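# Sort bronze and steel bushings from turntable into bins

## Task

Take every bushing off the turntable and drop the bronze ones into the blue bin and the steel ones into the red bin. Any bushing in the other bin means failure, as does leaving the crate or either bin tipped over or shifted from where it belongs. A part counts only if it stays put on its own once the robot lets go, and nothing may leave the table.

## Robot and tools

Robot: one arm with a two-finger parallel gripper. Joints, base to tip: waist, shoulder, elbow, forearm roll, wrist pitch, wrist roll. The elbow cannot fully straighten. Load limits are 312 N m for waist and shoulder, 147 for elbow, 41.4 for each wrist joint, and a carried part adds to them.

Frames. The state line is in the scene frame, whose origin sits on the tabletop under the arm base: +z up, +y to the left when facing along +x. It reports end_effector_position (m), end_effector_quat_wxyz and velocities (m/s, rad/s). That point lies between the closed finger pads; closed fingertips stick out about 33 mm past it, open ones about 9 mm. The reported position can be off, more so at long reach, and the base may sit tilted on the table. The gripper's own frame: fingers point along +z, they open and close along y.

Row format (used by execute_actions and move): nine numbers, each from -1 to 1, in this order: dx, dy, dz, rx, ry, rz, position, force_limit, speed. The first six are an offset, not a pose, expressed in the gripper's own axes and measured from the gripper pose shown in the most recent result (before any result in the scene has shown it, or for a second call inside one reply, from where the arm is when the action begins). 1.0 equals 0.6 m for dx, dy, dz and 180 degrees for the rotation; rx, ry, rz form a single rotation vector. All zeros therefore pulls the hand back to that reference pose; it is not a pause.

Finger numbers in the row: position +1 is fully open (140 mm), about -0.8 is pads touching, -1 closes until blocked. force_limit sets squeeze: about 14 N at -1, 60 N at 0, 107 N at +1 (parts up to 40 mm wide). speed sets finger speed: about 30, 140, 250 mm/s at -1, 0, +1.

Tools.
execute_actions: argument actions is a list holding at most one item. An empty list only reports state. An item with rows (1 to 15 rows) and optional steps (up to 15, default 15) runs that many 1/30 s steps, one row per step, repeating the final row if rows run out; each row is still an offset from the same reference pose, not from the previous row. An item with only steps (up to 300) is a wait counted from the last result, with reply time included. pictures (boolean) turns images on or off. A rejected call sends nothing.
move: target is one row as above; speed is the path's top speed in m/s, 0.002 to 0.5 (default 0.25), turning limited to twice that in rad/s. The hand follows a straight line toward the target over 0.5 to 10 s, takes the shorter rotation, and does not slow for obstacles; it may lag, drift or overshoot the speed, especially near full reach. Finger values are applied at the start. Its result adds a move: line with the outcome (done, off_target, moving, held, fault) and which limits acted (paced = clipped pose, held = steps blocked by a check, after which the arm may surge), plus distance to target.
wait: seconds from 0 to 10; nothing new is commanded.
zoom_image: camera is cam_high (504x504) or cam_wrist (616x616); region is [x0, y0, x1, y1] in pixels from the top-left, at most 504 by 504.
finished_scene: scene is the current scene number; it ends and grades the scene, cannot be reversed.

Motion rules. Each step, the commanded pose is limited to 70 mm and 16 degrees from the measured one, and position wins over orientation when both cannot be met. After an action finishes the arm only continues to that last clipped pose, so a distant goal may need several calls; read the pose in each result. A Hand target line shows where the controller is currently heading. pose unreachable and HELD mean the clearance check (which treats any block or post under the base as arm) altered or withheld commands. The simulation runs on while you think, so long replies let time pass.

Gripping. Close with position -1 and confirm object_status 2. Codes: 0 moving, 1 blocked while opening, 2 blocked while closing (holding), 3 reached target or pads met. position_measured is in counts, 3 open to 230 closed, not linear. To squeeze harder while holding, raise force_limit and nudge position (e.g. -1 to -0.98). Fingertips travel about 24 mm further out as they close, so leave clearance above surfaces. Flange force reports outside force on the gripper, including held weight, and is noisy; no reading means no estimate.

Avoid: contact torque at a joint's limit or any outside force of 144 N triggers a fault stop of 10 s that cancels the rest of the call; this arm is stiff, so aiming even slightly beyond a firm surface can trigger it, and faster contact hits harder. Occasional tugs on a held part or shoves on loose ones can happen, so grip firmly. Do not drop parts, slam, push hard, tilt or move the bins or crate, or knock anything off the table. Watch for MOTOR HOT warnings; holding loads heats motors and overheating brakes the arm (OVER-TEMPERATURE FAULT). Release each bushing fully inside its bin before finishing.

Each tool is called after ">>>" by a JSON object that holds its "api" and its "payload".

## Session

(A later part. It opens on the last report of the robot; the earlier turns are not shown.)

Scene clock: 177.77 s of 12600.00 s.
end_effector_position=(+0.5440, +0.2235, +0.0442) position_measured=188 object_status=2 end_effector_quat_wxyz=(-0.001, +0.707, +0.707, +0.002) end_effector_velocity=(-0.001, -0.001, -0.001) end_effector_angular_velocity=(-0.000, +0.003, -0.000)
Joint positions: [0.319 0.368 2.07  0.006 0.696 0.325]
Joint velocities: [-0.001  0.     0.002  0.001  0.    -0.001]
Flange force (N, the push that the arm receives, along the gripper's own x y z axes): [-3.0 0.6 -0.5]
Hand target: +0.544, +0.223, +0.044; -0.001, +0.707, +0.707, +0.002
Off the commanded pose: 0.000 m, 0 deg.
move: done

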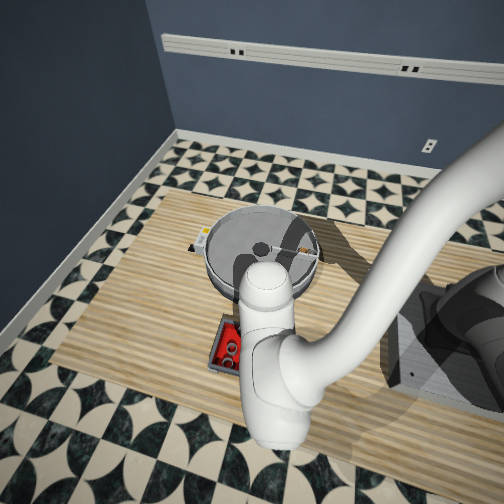

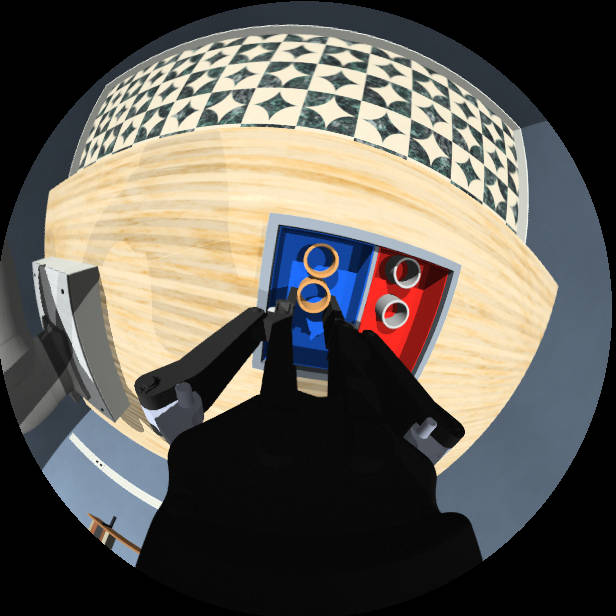

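>>> {"api": "execute_actions", "payload": {"actions": [{"rows":[[0,0,0.0005,0,0,0,-1,0.2,-0.6],[0,0,0.001,0,0,0,-1,0.2,-0.6],[0,0,0.0015,0,0,0,-1,0.2,-0.6],[0,0,0.0015,0,0,0,-1,0.2,-0.6],[0,0,0.0015,0,0,0,-1,0.2,-0.6],[0,0,0.0015,0,0,0,-0.38,0.2,-0.6]],"steps":14}], "pictures": false}}

>>> {"api": "move", "payload": {"target": [-0.008,0,-0.09,0,0,0,-0.38,0.2,-0.6], "speed": 0.15}}

>>> {"api": "move", "payload": {"target": [0,0,-0.085,0,0,0,-0.38,0.2,-0.6], "speed": 0.25}}

Scene clock: 179.37 s of 12600.00 s.
end_effector_position=(+0.5440, +0.2234, +0.0434) position_measured=177 object_status=0 end_effector_quat_wxyz=(-0.001, +0.707, +0.707, +0.002) end_effector_velocity=(+0.000, +0.000, +0.000) end_effector_angular_velocity=(+0.000, +0.000, -0.001)
Joint positions: [0.319 0.369 2.07  0.006 0.694 0.325]
Joint velocities: [-0.001  0.    -0.001  0.001  0.001 -0.   ]
Flange force (N, the push that the arm receives, along the gripper's own x y z axes): [-1.7 -0.4 -4.4]
Hand target: +0.544, +0.223, +0.043; -0.001, +0.707, +0.707, +0.002
Off the commanded pose: 0.000 m, 0 deg.
Steps of this call (steps 1 to 34: nothing new was sent; steps 35 to 48: all 14 steps of this action). Readings (end_effector_position | what the end effector reports):
35: (+0.5440, +0.2234, +0.0442) | position_measured=188 object_status=2
36: (+0.5440, +0.2234, +0.0441) | position_measured=188 object_status=2
38: (+0.5440, +0.2234, +0.0438) | position_measured=188 object_status=2
42: (+0.5440, +0.2234, +0.0434) | position_measured=182 object_status=0
48: the state above

Scene clock: 180.47 s of 12600.00 s.
end_effector_position=(+0.5440, +0.2184, +0.0973) position_measured=177 object_status=3 end_effector_quat_wxyz=(-0.001, +0.707, +0.707, +0.002) end_effector_velocity=(+0.000, +0.000, +0.001) end_effector_angular_velocity=(+0.000, -0.001, +0.000)
Joint positions: [0.31  0.295 2.043 0.005 0.796 0.318]
Joint velocities: [-0.    -0.002 -0.001 -0.     0.002 -0.   ]
Flange force (N, the push that the arm receives, along the gripper's own x y z axes): [-7.8 -4.2 -8.7]
Hand target: +0.544, +0.218, +0.097; -0.001, +0.707, +0.707, +0.002
Off the commanded pose: 0.000 m, 0 deg.
move: done

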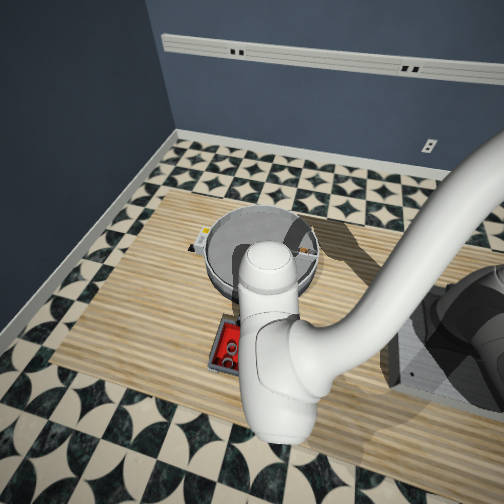

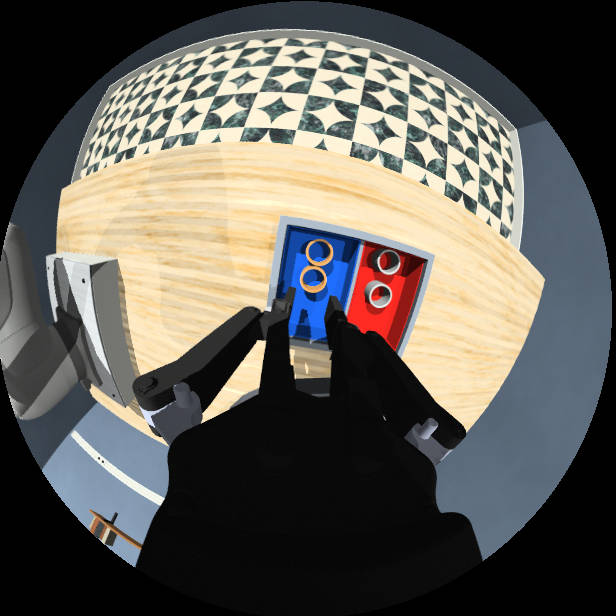

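Scene clock: 181.30 s of 12600.00 s.
end_effector_position=(+0.5440, +0.2182, +0.1482) position_measured=177 object_status=3 end_effector_quat_wxyz=(-0.001, +0.707, +0.707, +0.002) end_effector_velocity=(-0.001, -0.001, +0.001) end_effector_angular_velocity=(-0.002, +0.002, +0.000)
Joint positions: [0.31  0.234 2.006 0.005 0.894 0.318]
Joint velocities: [ 0.    -0.002 -0.    -0.001  0.004  0.001]
Flange force (N, the push that the arm receives, along the gripper's own x y z axes): [-4.9 4.5 -3.7]
Hand target: +0.544, +0.218, +0.148; -0.001, +0.707, +0.707, +0.002
Off the commanded pose: 0.000 m, 0 deg.
move: done

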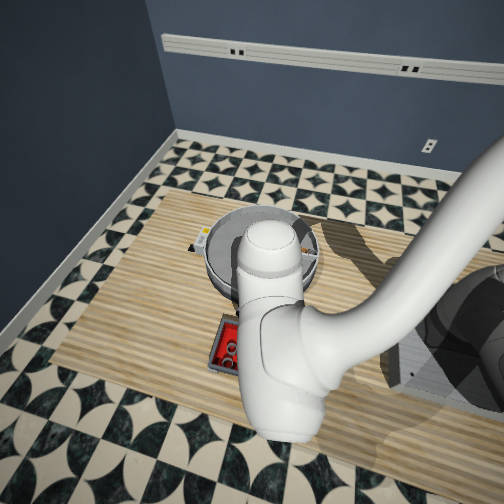

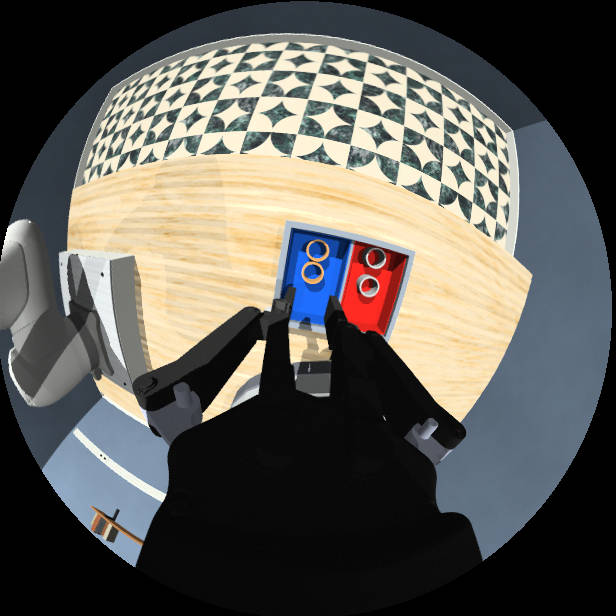

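>>> {"api": "zoom_image", "payload": {"camera": "cam_high", "region": [280,225,330,275]}}

Region (280, 225, 330, 275) of cam_high's 504x504 image, scaled by 10.080, with more detail than that image has.

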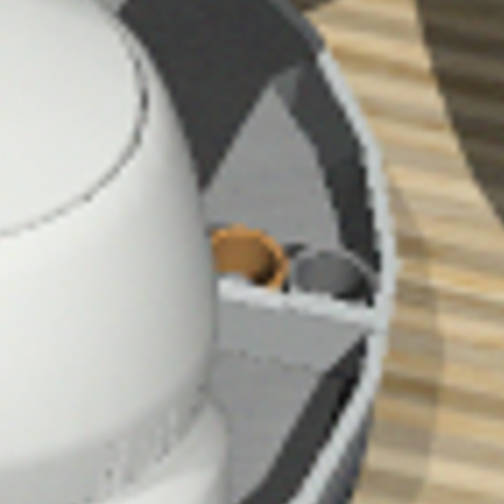

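>>> {"api": "move", "payload": {"target": [-0.652,-0.095,0.038,0,0,-0.1806,-0.33,-0.2,0], "speed": 0.45}}

>>> {"api": "zoom_image", "payload": {"camera": "cam_wrist", "region": [240,200,380,340]}}

Scene clock: 204.70 s of 12600.00 s.
end_effector_position=(+0.4861, -0.1737, +0.1241) position_measured=171 object_status=3 end_effector_quat_wxyz=(+0.000, +0.481, +0.877, +0.001) end_effector_velocity=(-0.000, -0.002, -0.000) end_effector_angular_velocity=(+0.003, +0.000, +0.000)
Joint positions: [-0.424  0.169  2.151  0.008  0.819 -0.986]
Joint velocities: [-0.006  0.002 -0.002  0.004  0.001 -0.009]
Flange force (N, the push that the arm receives, along the gripper's own x y z axes): [-9.6 -9.4 -1.5]
Hand target: +0.486, -0.174, +0.124; +0.000, +0.481, +0.877, +0.001
Off the commanded pose: 0.001 m, 0 deg.
move: done; limits=paced

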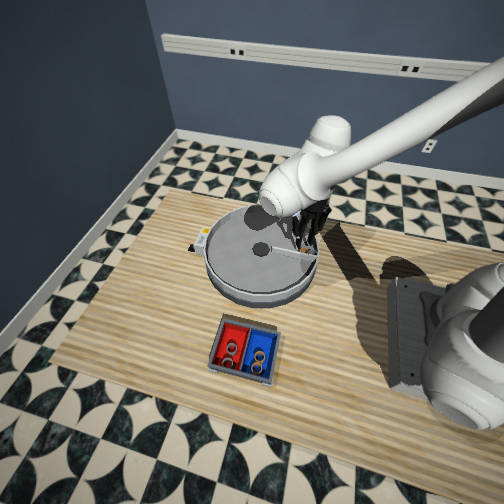

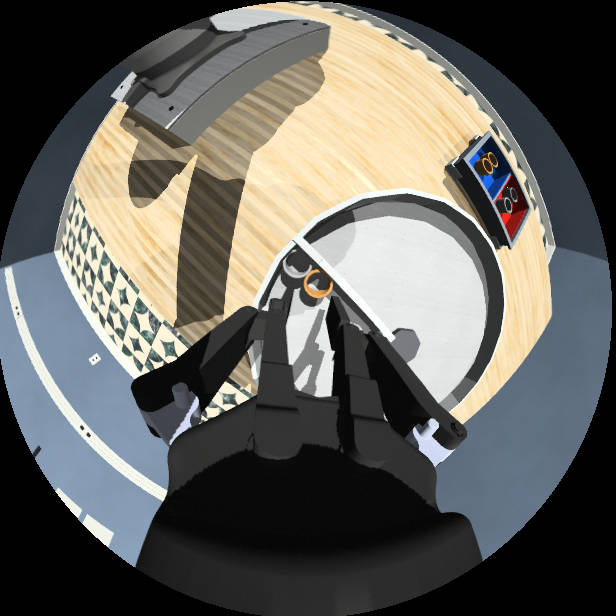

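Region (240, 200, 380, 340) of cam_wrist's 616x616 image, scaled by 3.600, with more detail than that image has.

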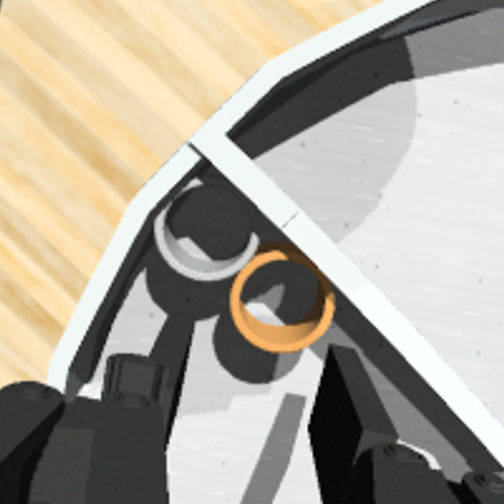

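>>> {"api": "move", "payload": {"target": [0.0035,0.0078,0.0318,0,0,0,-0.33,-0.2,0], "speed": 0.05}}

>>> {"api": "zoom_image", "payload": {"camera": "cam_wrist", "region": [250,240,370,360]}}

Scene clock: 207.03 s of 12600.00 s.
end_effector_position=(+0.4890, -0.1694, +0.1052) position_measured=171 object_status=3 end_effector_quat_wxyz=(+0.000, +0.481, +0.877, +0.001) end_effector_velocity=(+0.001, +0.001, -0.002) end_effector_angular_velocity=(-0.000, -0.000, +0.001)
Joint positions: [-0.414  0.196  2.163  0.008  0.78  -0.977]
Joint velocities: [ 0.002  0.003  0.001  0.    -0.004  0.001]
Flange force (N, the push that the arm receives, along the gripper's own x y z axes): [-1.8 -6.7 -6.5]
Hand target: +0.489, -0.169, +0.105; +0.000, +0.481, +0.877, +0.001
Off the commanded pose: 0.000 m, 0 deg.
move: done

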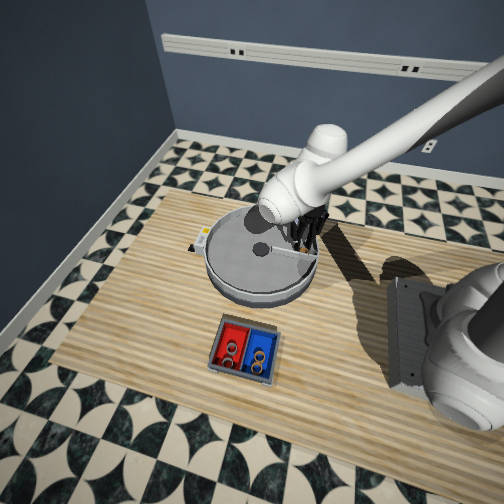

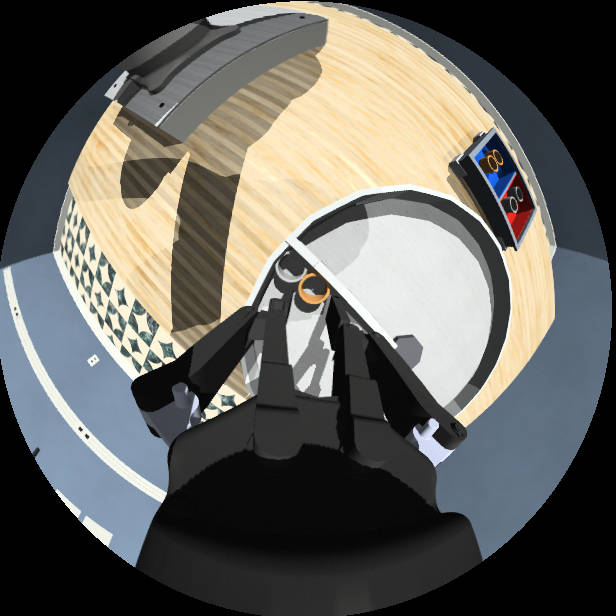

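Region (250, 240, 370, 360) of cam_wrist's 616x616 image, scaled by 4.200, with more detail than that image has.

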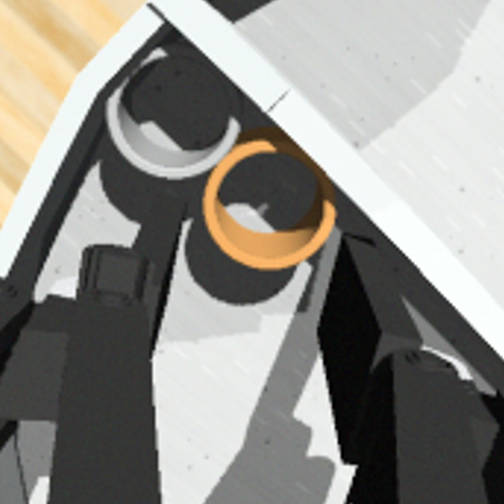

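>>> {"api": "move", "payload": {"target": [0.0063,0.0007,0.0263,0,0,0,-0.33,-0.2,0], "speed": 0.02}}

>>> {"api": "zoom_image", "payload": {"camera": "cam_wrist", "region": [250,240,370,360]}}

Scene clock: 209.10 s of 12600.00 s.
end_effector_position=(+0.4873, -0.1659, +0.0895) position_measured=171 object_status=3 end_effector_quat_wxyz=(+0.000, +0.481, +0.877, +0.001) end_effector_velocity=(-0.000, +0.000, -0.001) end_effector_angular_velocity=(+0.000, +0.000, +0.000)
Joint positions: [-0.409  0.214  2.179  0.008  0.745 -0.972]
Joint velocities: [ 0.001  0.001  0.001  0.    -0.002  0.001]
Flange force (N, the push that the arm receives, along the gripper's own x y z axes): [-2.4 -6.7 1.5]
Hand target: +0.487, -0.166, +0.089; +0.000, +0.481, +0.877, +0.001
Off the commanded pose: 0.000 m, 0 deg.
move: done

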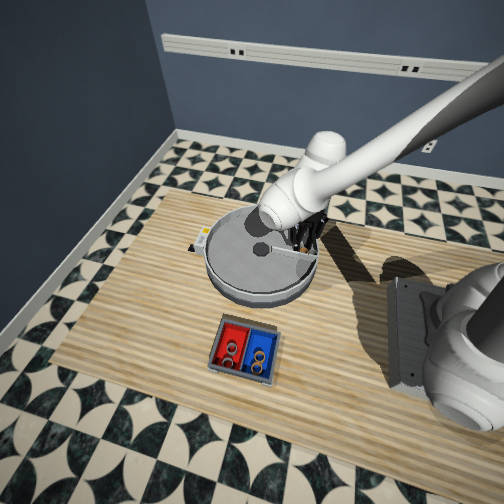

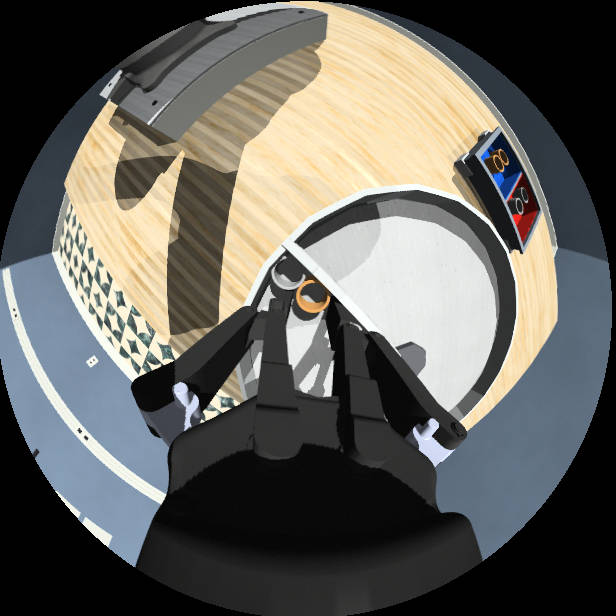

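Region (250, 240, 370, 360) of cam_wrist's 616x616 image, scaled by 4.200, with more detail than that image has.

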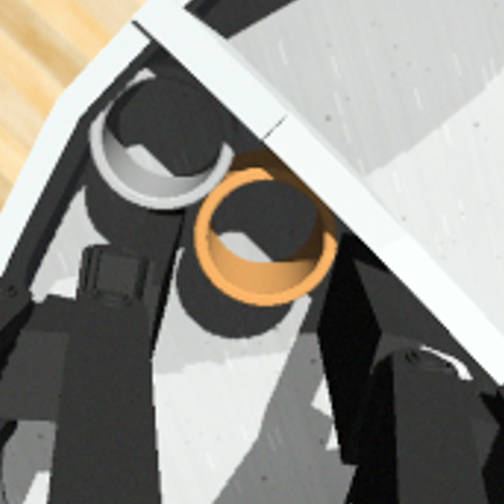

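>>> {"api": "execute_actions", "payload": {"actions": [{"rows":[[0,0,0,0,0,0,-1,0.2,-0.6]],"steps":14}], "pictures": false}}

>>> {"api": "move", "payload": {"target": [-0.008,0.004,-0.02,0,0,0,-1,0.2,-0.6], "speed": 0.04}}

>>> {"api": "zoom_image", "payload": {"camera": "cam_wrist", "region": [250,240,370,360]}}

Scene clock: 210.67 s of 12600.00 s.
end_effector_position=(+0.4873, -0.1659, +0.0894) position_measured=188 object_status=0 end_effector_quat_wxyz=(+0.000, +0.481, +0.877, +0.001) end_effector_velocity=(+0.002, -0.001, +0.001) end_effector_angular_velocity=(-0.001, -0.002, +0.000)
Joint positions: [-0.409  0.214  2.179  0.008  0.745 -0.972]
Joint velocities: [ 0.    -0.    -0.002 -0.     0.    -0.   ]
Flange force (N, the push that the arm receives, along the gripper's own x y z axes): [-1.8 -6.3 -18.7]
Hand target: +0.487, -0.166, +0.089; +0.000, +0.481, +0.877, +0.001
Off the commanded pose: 0.000 m, 0 deg.
Steps of this call (steps 1 to 33: nothing new was sent; steps 34 to 47: all 14 steps of this action). Readings (end_effector_position | what the end effector reports):
34: (+0.4873, -0.1659, +0.0894) | position_measured=171 object_status=0
35: (+0.4873, -0.1659, +0.0894) | position_measured=174 object_status=0
37: (+0.4873, -0.1659, +0.0894) | position_measured=182 object_status=0
41: (+0.4873, -0.1659, +0.0894) | position_measured=186 object_status=0
47: the state above

Scene clock: 211.63 s of 12600.00 s.
end_effector_position=(+0.4918, -0.1687, +0.1013) position_measured=188 object_status=2 end_effector_quat_wxyz=(+0.000, +0.481, +0.877, +0.001) end_effector_velocity=(+0.002, -0.001, +0.002) end_effector_angular_velocity=(-0.000, -0.001, -0.000)
Joint positions: [-0.411  0.204  2.161  0.008  0.773 -0.973]
Joint velocities: [-0.    -0.001 -0.004  0.     0.004 -0.   ]
Flange force (N, the push that the arm receives, along the gripper's own x y z axes): [-3.0 -7.4 -5.3]
Hand target: +0.492, -0.169, +0.101; +0.000, +0.481, +0.877, +0.001
Off the commanded pose: 0.000 m, 0 deg.
move: done

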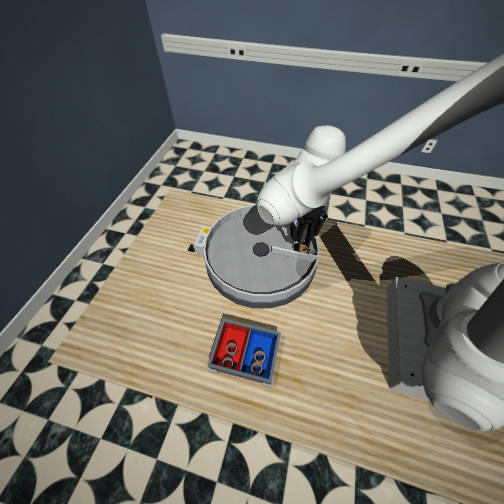

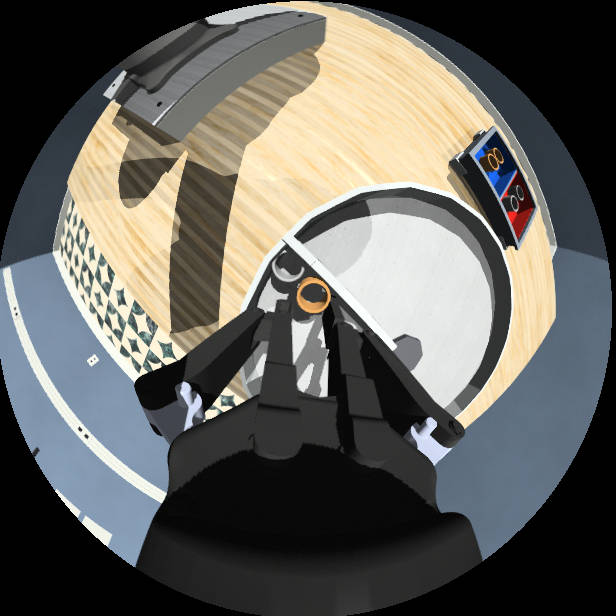

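Region (250, 240, 370, 360) of cam_wrist's 616x616 image, scaled by 4.200, with more detail than that image has.

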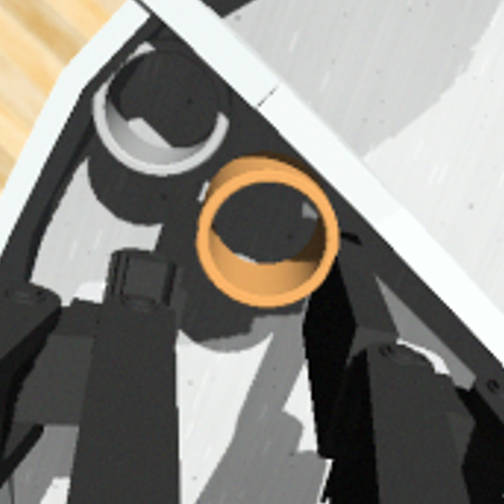

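>>> {"api": "move", "payload": {"target": [0,0,-0.084,0,0,0,-1,0.2,-0.6], "speed": 0.2}}

>>> {"api": "move", "payload": {"target": [0.4603,0.395,0,0,0,0.1806,-1,0.2,-0.6], "speed": 0.4}}

>>> {"api": "move", "payload": {"target": [0,0,0.086,0,0,0,-1,0.2,-0.6], "speed": 0.15}}

>>> {"api": "zoom_image", "payload": {"camera": "cam_wrist", "region": [230,200,410,380]}}

Scene clock: 214.27 s of 12600.00 s.
end_effector_position=(+0.4918, -0.1688, +0.1517) position_measured=188 object_status=2 end_effector_quat_wxyz=(+0.000, +0.481, +0.877, +0.001) end_effector_velocity=(-0.000, +0.001, +0.001) end_effector_angular_velocity=(+0.001, +0.001, -0.001)
Joint positions: [-0.412  0.139  2.121  0.007  0.878 -0.973]
Joint velocities: [ 0.    -0.002 -0.001  0.001  0.004  0.   ]
Flange force (N, the push that the arm receives, along the gripper's own x y z axes): [1.4 -4.2 0.6]
Hand target: +0.492, -0.169, +0.152; +0.000, +0.481, +0.877, +0.001
Off the commanded pose: 0.000 m, 0 deg.
move: done

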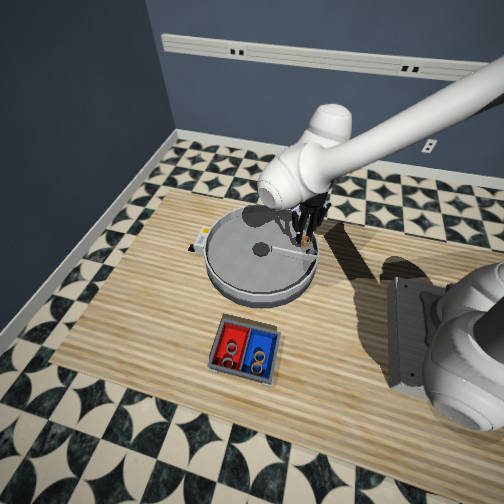

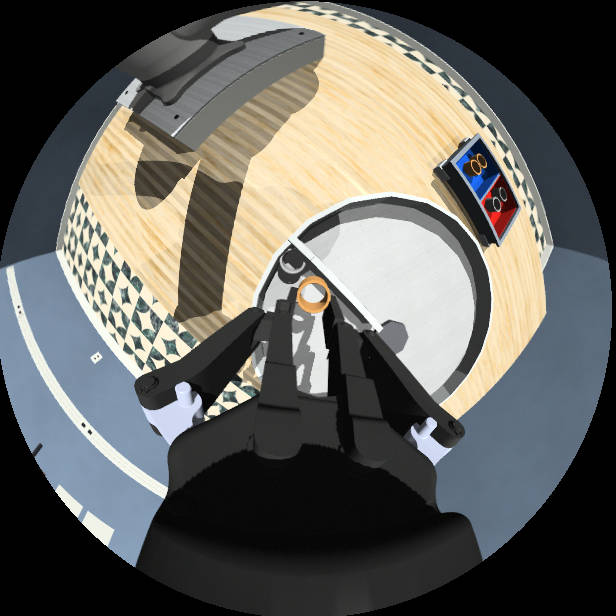

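Scene clock: 215.83 s of 12600.00 s.
end_effector_position=(+0.5440, +0.1921, +0.1528) position_measured=188 object_status=2 end_effector_quat_wxyz=(-0.000, +0.707, +0.707, +0.002) end_effector_velocity=(+0.000, +0.001, -0.001) end_effector_angular_velocity=(-0.003, +0.001, -0.003)
Joint positions: [0.267 0.216 2.019 0.005 0.899 0.275]
Joint velocities: [ 0.004  0.002 -0.002 -0.004  0.001  0.009]
Flange force (N, the push that the arm receives, along the gripper's own x y z axes): [3.7 1.3 0.3]
Hand target: +0.544, +0.192, +0.153; -0.000, +0.707, +0.707, +0.002
Off the commanded pose: 0.001 m, 0 deg.
move: done; limits=paced

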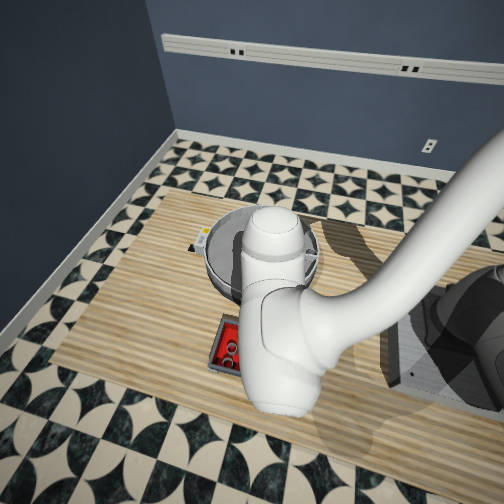

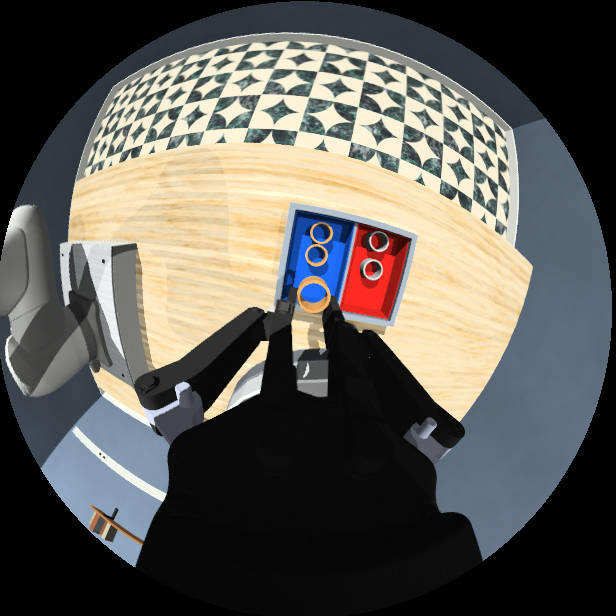

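Scene clock: 216.70 s of 12600.00 s.
end_effector_position=(+0.5441, +0.1924, +0.1012) position_measured=188 object_status=2 end_effector_quat_wxyz=(-0.001, +0.707, +0.707, +0.002) end_effector_velocity=(+0.000, +0.000, -0.001) end_effector_angular_velocity=(+0.000, -0.000, -0.000)
Joint positions: [0.267 0.278 2.058 0.005 0.799 0.274]
Joint velocities: [ 0.     0.002  0.001 -0.    -0.003  0.   ]
Flange force (N, the push that the arm receives, along the gripper's own x y z axes): [-3.3 1.6 -2.2]
Hand target: +0.544, +0.192, +0.101; -0.001, +0.707, +0.707, +0.002
Off the commanded pose: 0.000 m, 0 deg.
move: done

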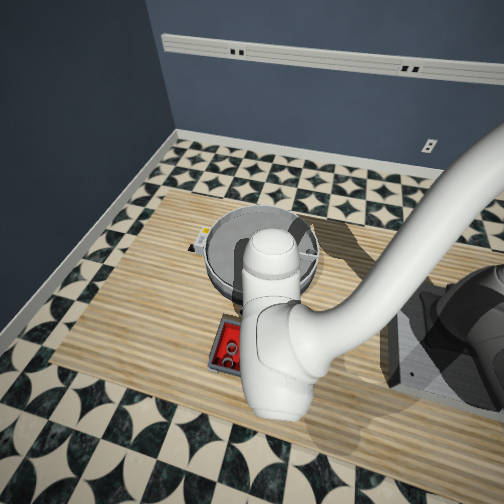

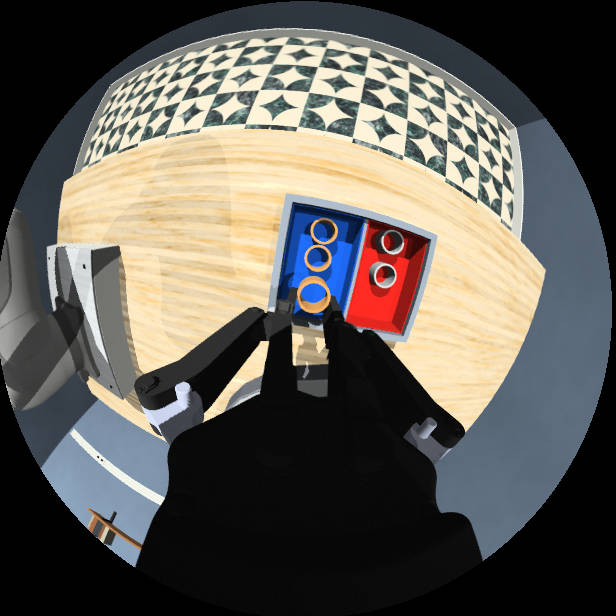

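Region (230, 200, 410, 380) of cam_wrist's 616x616 image, scaled by 2.800, with more detail than that image has.

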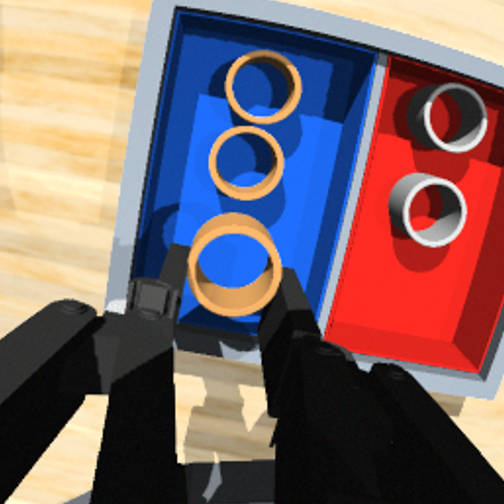

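>>> {"api": "move", "payload": {"target": [0,0,0.091,0,0,0,-1,0.2,-0.6], "speed": 0.07}}

>>> {"api": "zoom_image", "payload": {"camera": "cam_wrist", "region": [230,200,410,380]}}

Scene clock: 219.33 s of 12600.00 s.
end_effector_position=(+0.5441, +0.1926, +0.0467) position_measured=188 object_status=2 end_effector_quat_wxyz=(-0.001, +0.707, +0.707, +0.002) end_effector_velocity=(+0.000, +0.000, -0.001) end_effector_angular_velocity=(+0.001, -0.001, -0.001)
Joint positions: [0.268 0.352 2.09  0.006 0.693 0.274]
Joint velocities: [ 0.     0.002  0.001  0.001 -0.004  0.   ]
Flange force (N, the push that the arm receives, along the gripper's own x y z axes): [-2.8 -2.5 -2.4]
Hand target: +0.544, +0.193, +0.047; -0.001, +0.707, +0.707, +0.002
Off the commanded pose: 0.000 m, 0 deg.
move: done

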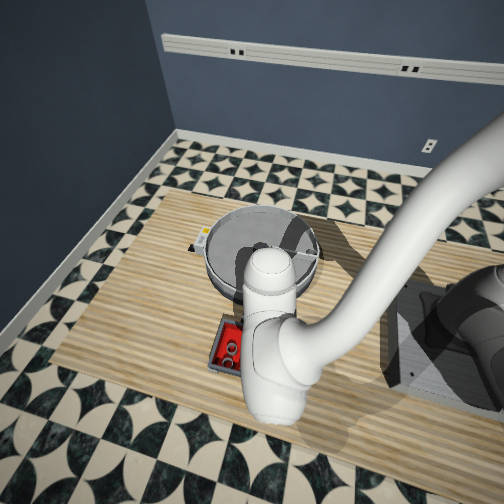

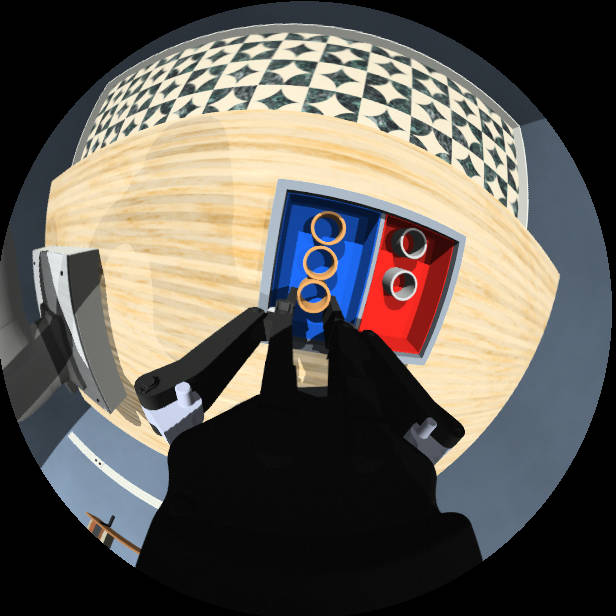

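Region (230, 200, 410, 380) of cam_wrist's 616x616 image, scaled by 2.800, with more detail than that image has.

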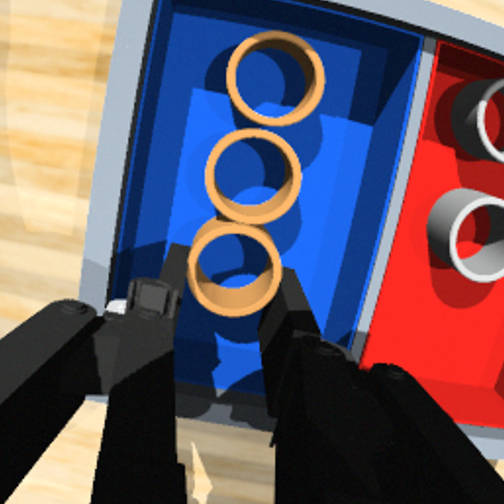

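>>> {"api": "move", "payload": {"target": [-0.0015,0,0.0041,0,0,0,-1,0.2,-0.6], "speed": 0.008}}

>>> {"api": "execute_actions", "payload": {"actions": [{"rows":[[0,0,0.0005,0,0,0,-1,0.2,-0.6],[0,0,0.001,0,0,0,-1,0.2,-0.6],[0,0,0.0015,0,0,0,-1,0.2,-0.6],[0,0,0.0015,0,0,0,-1,0.2,-0.6],[0,0,0.0015,0,0,0,-1,0.2,-0.6],[0,0,0.0015,0,0,0,-0.38,0.2,-0.6]],"steps":14}], "pictures": false}}

>>> {"api": "move", "payload": {"target": [-0.004,0,-0.09,0,0,0,-0.38,0.2,-0.6], "speed": 0.15}}

>>> {"api": "move", "payload": {"target": [0,0,-0.085,0,0,0,-0.38,0.2,-0.6], "speed": 0.25}}

Scene clock: 221.37 s of 12600.00 s.
end_effector_position=(+0.5441, +0.1917, +0.0442) position_measured=188 object_status=2 end_effector_quat_wxyz=(-0.001, +0.707, +0.707, +0.002) end_effector_velocity=(+0.000, -0.000, -0.000) end_effector_angular_velocity=(+0.000, -0.001, -0.000)
Joint positions: [0.266 0.355 2.092 0.006 0.688 0.272]
Joint velocities: [-0.     0.001  0.    -0.    -0.002  0.   ]
Flange force (N, the push that the arm receives, along the gripper's own x y z axes): [-0.1 0.4 1.4]
Hand target: +0.544, +0.192, +0.044; -0.001, +0.707, +0.707, +0.002
Off the commanded pose: 0.000 m, 0 deg.
move: done

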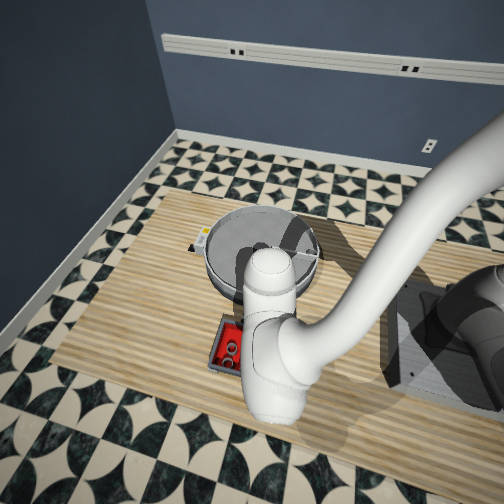

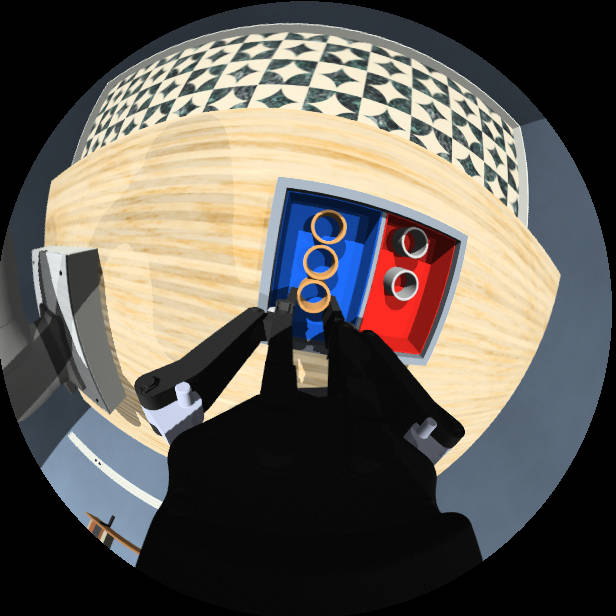

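Scene clock: 221.83 s of 12600.00 s.
end_effector_position=(+0.5441, +0.1917, +0.0433) position_measured=177 object_status=0 end_effector_quat_wxyz=(-0.001, +0.707, +0.707, +0.002) end_effector_velocity=(+0.000, -0.000, -0.000) end_effector_angular_velocity=(+0.000, -0.001, -0.001)
Joint positions: [0.266 0.356 2.092 0.006 0.686 0.272]
Joint velocities: [-0.     0.     0.     0.    -0.001  0.   ]
Flange force (N, the push that the arm receives, along the gripper's own x y z axes): [-5.6 -2.2 -4.2]
Hand target: +0.544, +0.192, +0.043; -0.001, +0.707, +0.707, +0.002
Off the commanded pose: 0.000 m, 0 deg.
Steps of this call (steps 1 to 14: all 14 steps of this action). Readings (end_effector_position | what the end effector reports):
1: (+0.5441, +0.1917, +0.0442) | position_measured=188 object_status=2
2: (+0.5441, +0.1917, +0.0441) | position_measured=188 object_status=2
4: (+0.5441, +0.1917, +0.0438) | position_measured=188 object_status=2
8: (+0.5441, +0.1917, +0.0434) | position_measured=182 object_status=0
14: the state above

Scene clock: 222.93 s of 12600.00 s.
end_effector_position=(+0.5441, +0.1891, +0.0973) position_measured=177 object_status=3 end_effector_quat_wxyz=(-0.001, +0.707, +0.707, +0.002) end_effector_velocity=(+0.001, -0.000, +0.002) end_effector_angular_velocity=(-0.000, -0.001, +0.001)
Joint positions: [0.262 0.281 2.062 0.006 0.79  0.269]
Joint velocities: [ 0.    -0.002 -0.002 -0.001  0.002  0.   ]
Flange force (N, the push that the arm receives, along the gripper's own x y z axes): [-2.5 4.2 1.3]
Hand target: +0.544, +0.189, +0.097; -0.001, +0.707, +0.707, +0.002
Off the commanded pose: 0.000 m, 0 deg.
move: done

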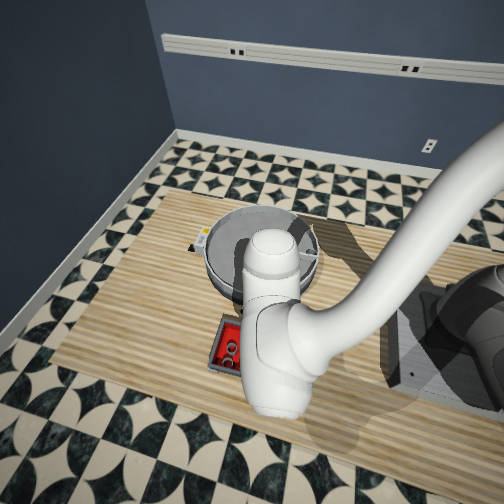

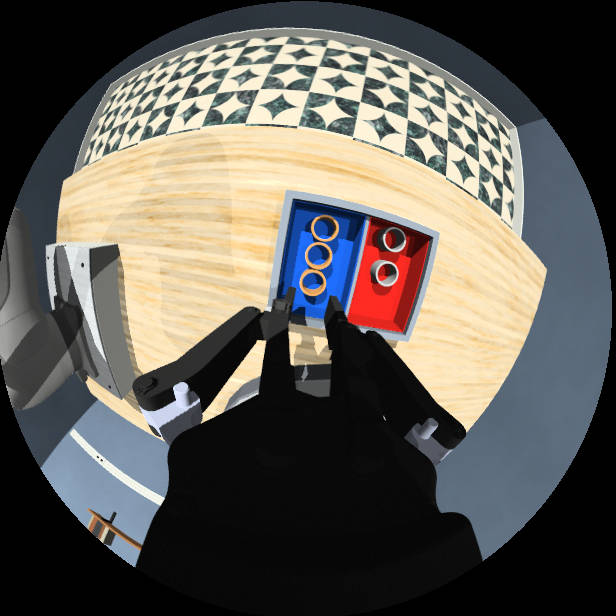

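Scene clock: 223.77 s of 12600.00 s.
end_effector_position=(+0.5440, +0.1889, +0.1482) position_measured=177 object_status=3 end_effector_quat_wxyz=(-0.000, +0.707, +0.707, +0.002) end_effector_velocity=(-0.000, +0.000, +0.002) end_effector_angular_velocity=(+0.000, +0.000, +0.000)
Joint positions: [0.261 0.22  2.025 0.005 0.889 0.269]
Joint velocities: [ 0.    -0.002 -0.001  0.     0.003 -0.   ]
Flange force (N, the push that the arm receives, along the gripper's own x y z axes): [-4.5 -4.7 -4.2]
Hand target: +0.544, +0.189, +0.148; -0.000, +0.707, +0.707, +0.002
Off the commanded pose: 0.000 m, 0 deg.
move: done

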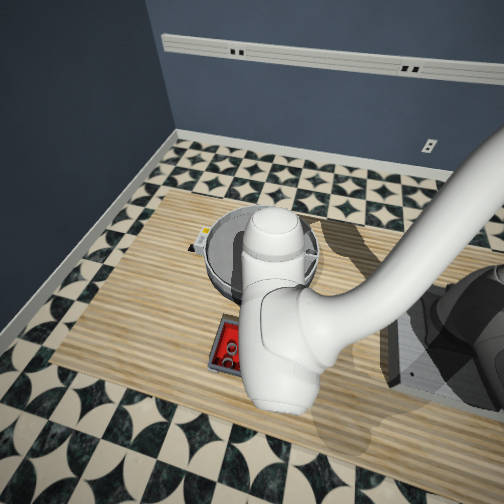

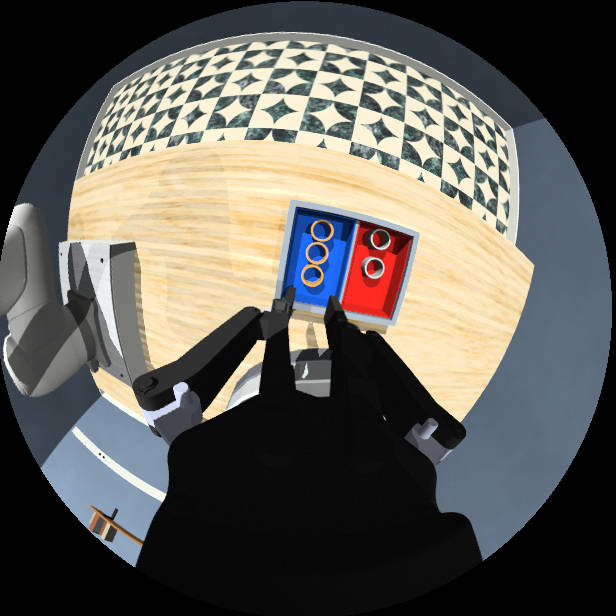

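>>> {"api": "move", "payload": {"target": [-0.5697,-0.1292,0.022,0,0,0.228,-0.61,-0.5,0], "speed": 0.45}}

>>> {"api": "zoom_image", "payload": {"camera": "cam_wrist", "region": [240,220,380,360]}}

Scene clock: 236.43 s of 12600.00 s.
end_effector_position=(+0.4658, -0.1535, +0.1339) position_measured=206 object_status=3 end_effector_quat_wxyz=(-0.000, +0.910, +0.414, +0.001) end_effector_velocity=(-0.001, -0.001, -0.001) end_effector_angular_velocity=(+0.001, +0.002, -0.000)
Joint positions: [-0.404  0.118  2.188  0.008  0.832  0.318]
Joint velocities: [-0.003  0.001  0.001  0.001  0.    -0.004]
Flange force (N, the push that the arm receives, along the gripper's own x y z axes): [-5.4 1.7 -1.8]
Hand target: +0.466, -0.154, +0.134; -0.001, +0.910, +0.414, +0.001
Off the commanded pose: 0.001 m, 0 deg.
move: done; limits=paced

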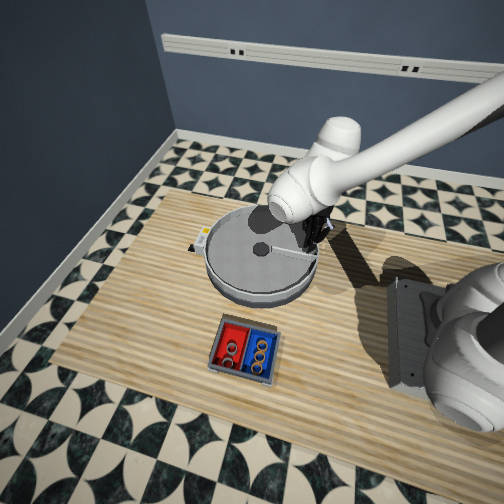

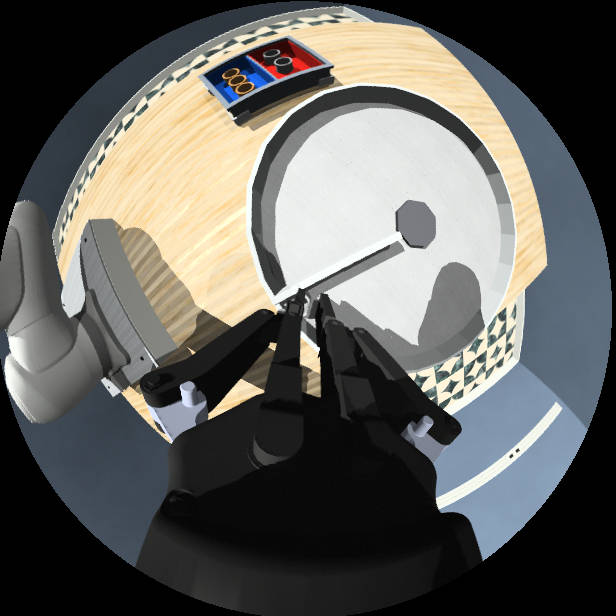

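Region (240, 220, 380, 360) of cam_wrist's 616x616 image, scaled by 3.600, with more detail than that image has.

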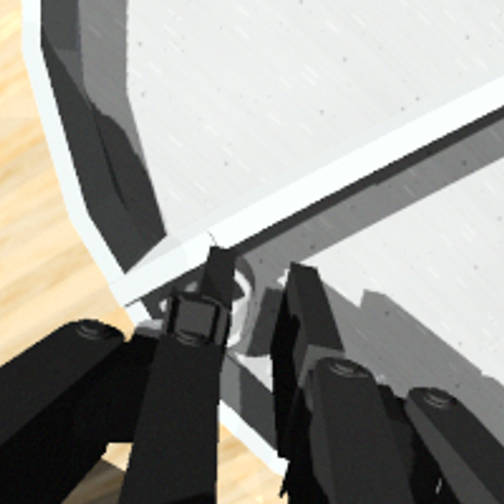

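>>> {"api": "move", "payload": {"target": [-0.0535,0.0199,0,0,0,-0.228,-1,-0.5,0], "speed": 0.4}}

>>> {"api": "zoom_image", "payload": {"camera": "cam_wrist", "region": [250,210,370,330]}}

Scene clock: 243.20 s of 12600.00 s.
end_effector_position=(+0.4536, -0.1856, +0.1338) position_measured=232 object_status=3 end_effector_quat_wxyz=(-0.000, +0.707, +0.707, +0.001) end_effector_velocity=(-0.000, -0.000, +0.000) end_effector_angular_velocity=(+0.004, +0.000, +0.006)
Joint positions: [-0.474  0.118  2.188  0.008  0.832 -0.468]
Joint velocities: [-0.003  0.    -0.     0.005  0.002 -0.012]
Flange force (N, the push that the arm receives, along the gripper's own x y z axes): [-6.0 -7.3 -5.6]
Hand target: +0.454, -0.186, +0.134; -0.000, +0.707, +0.707, +0.001
Off the commanded pose: 0.000 m, 0 deg.
move: done

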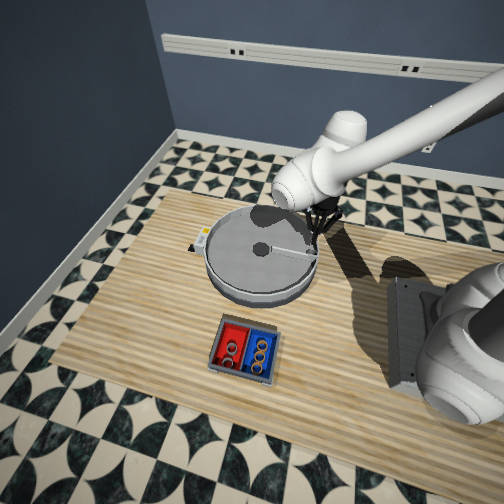

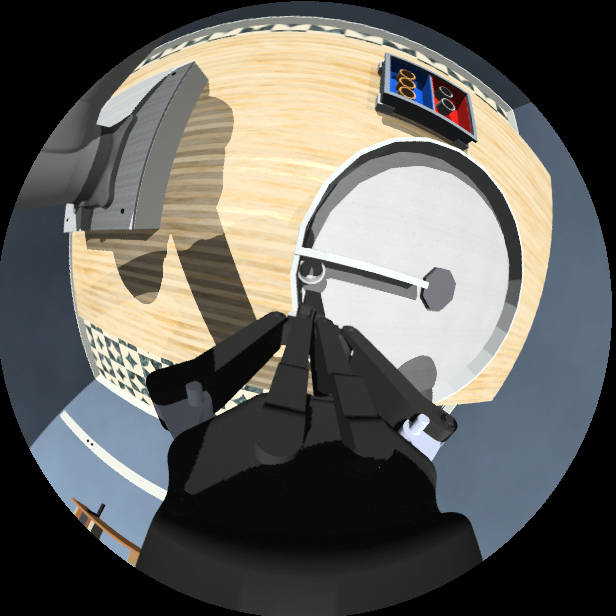

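Region (250, 210, 370, 330) of cam_wrist's 616x616 image, scaled by 4.200, with more detail than that image has.

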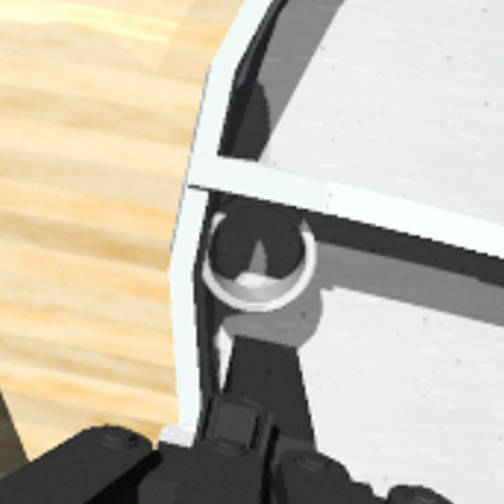

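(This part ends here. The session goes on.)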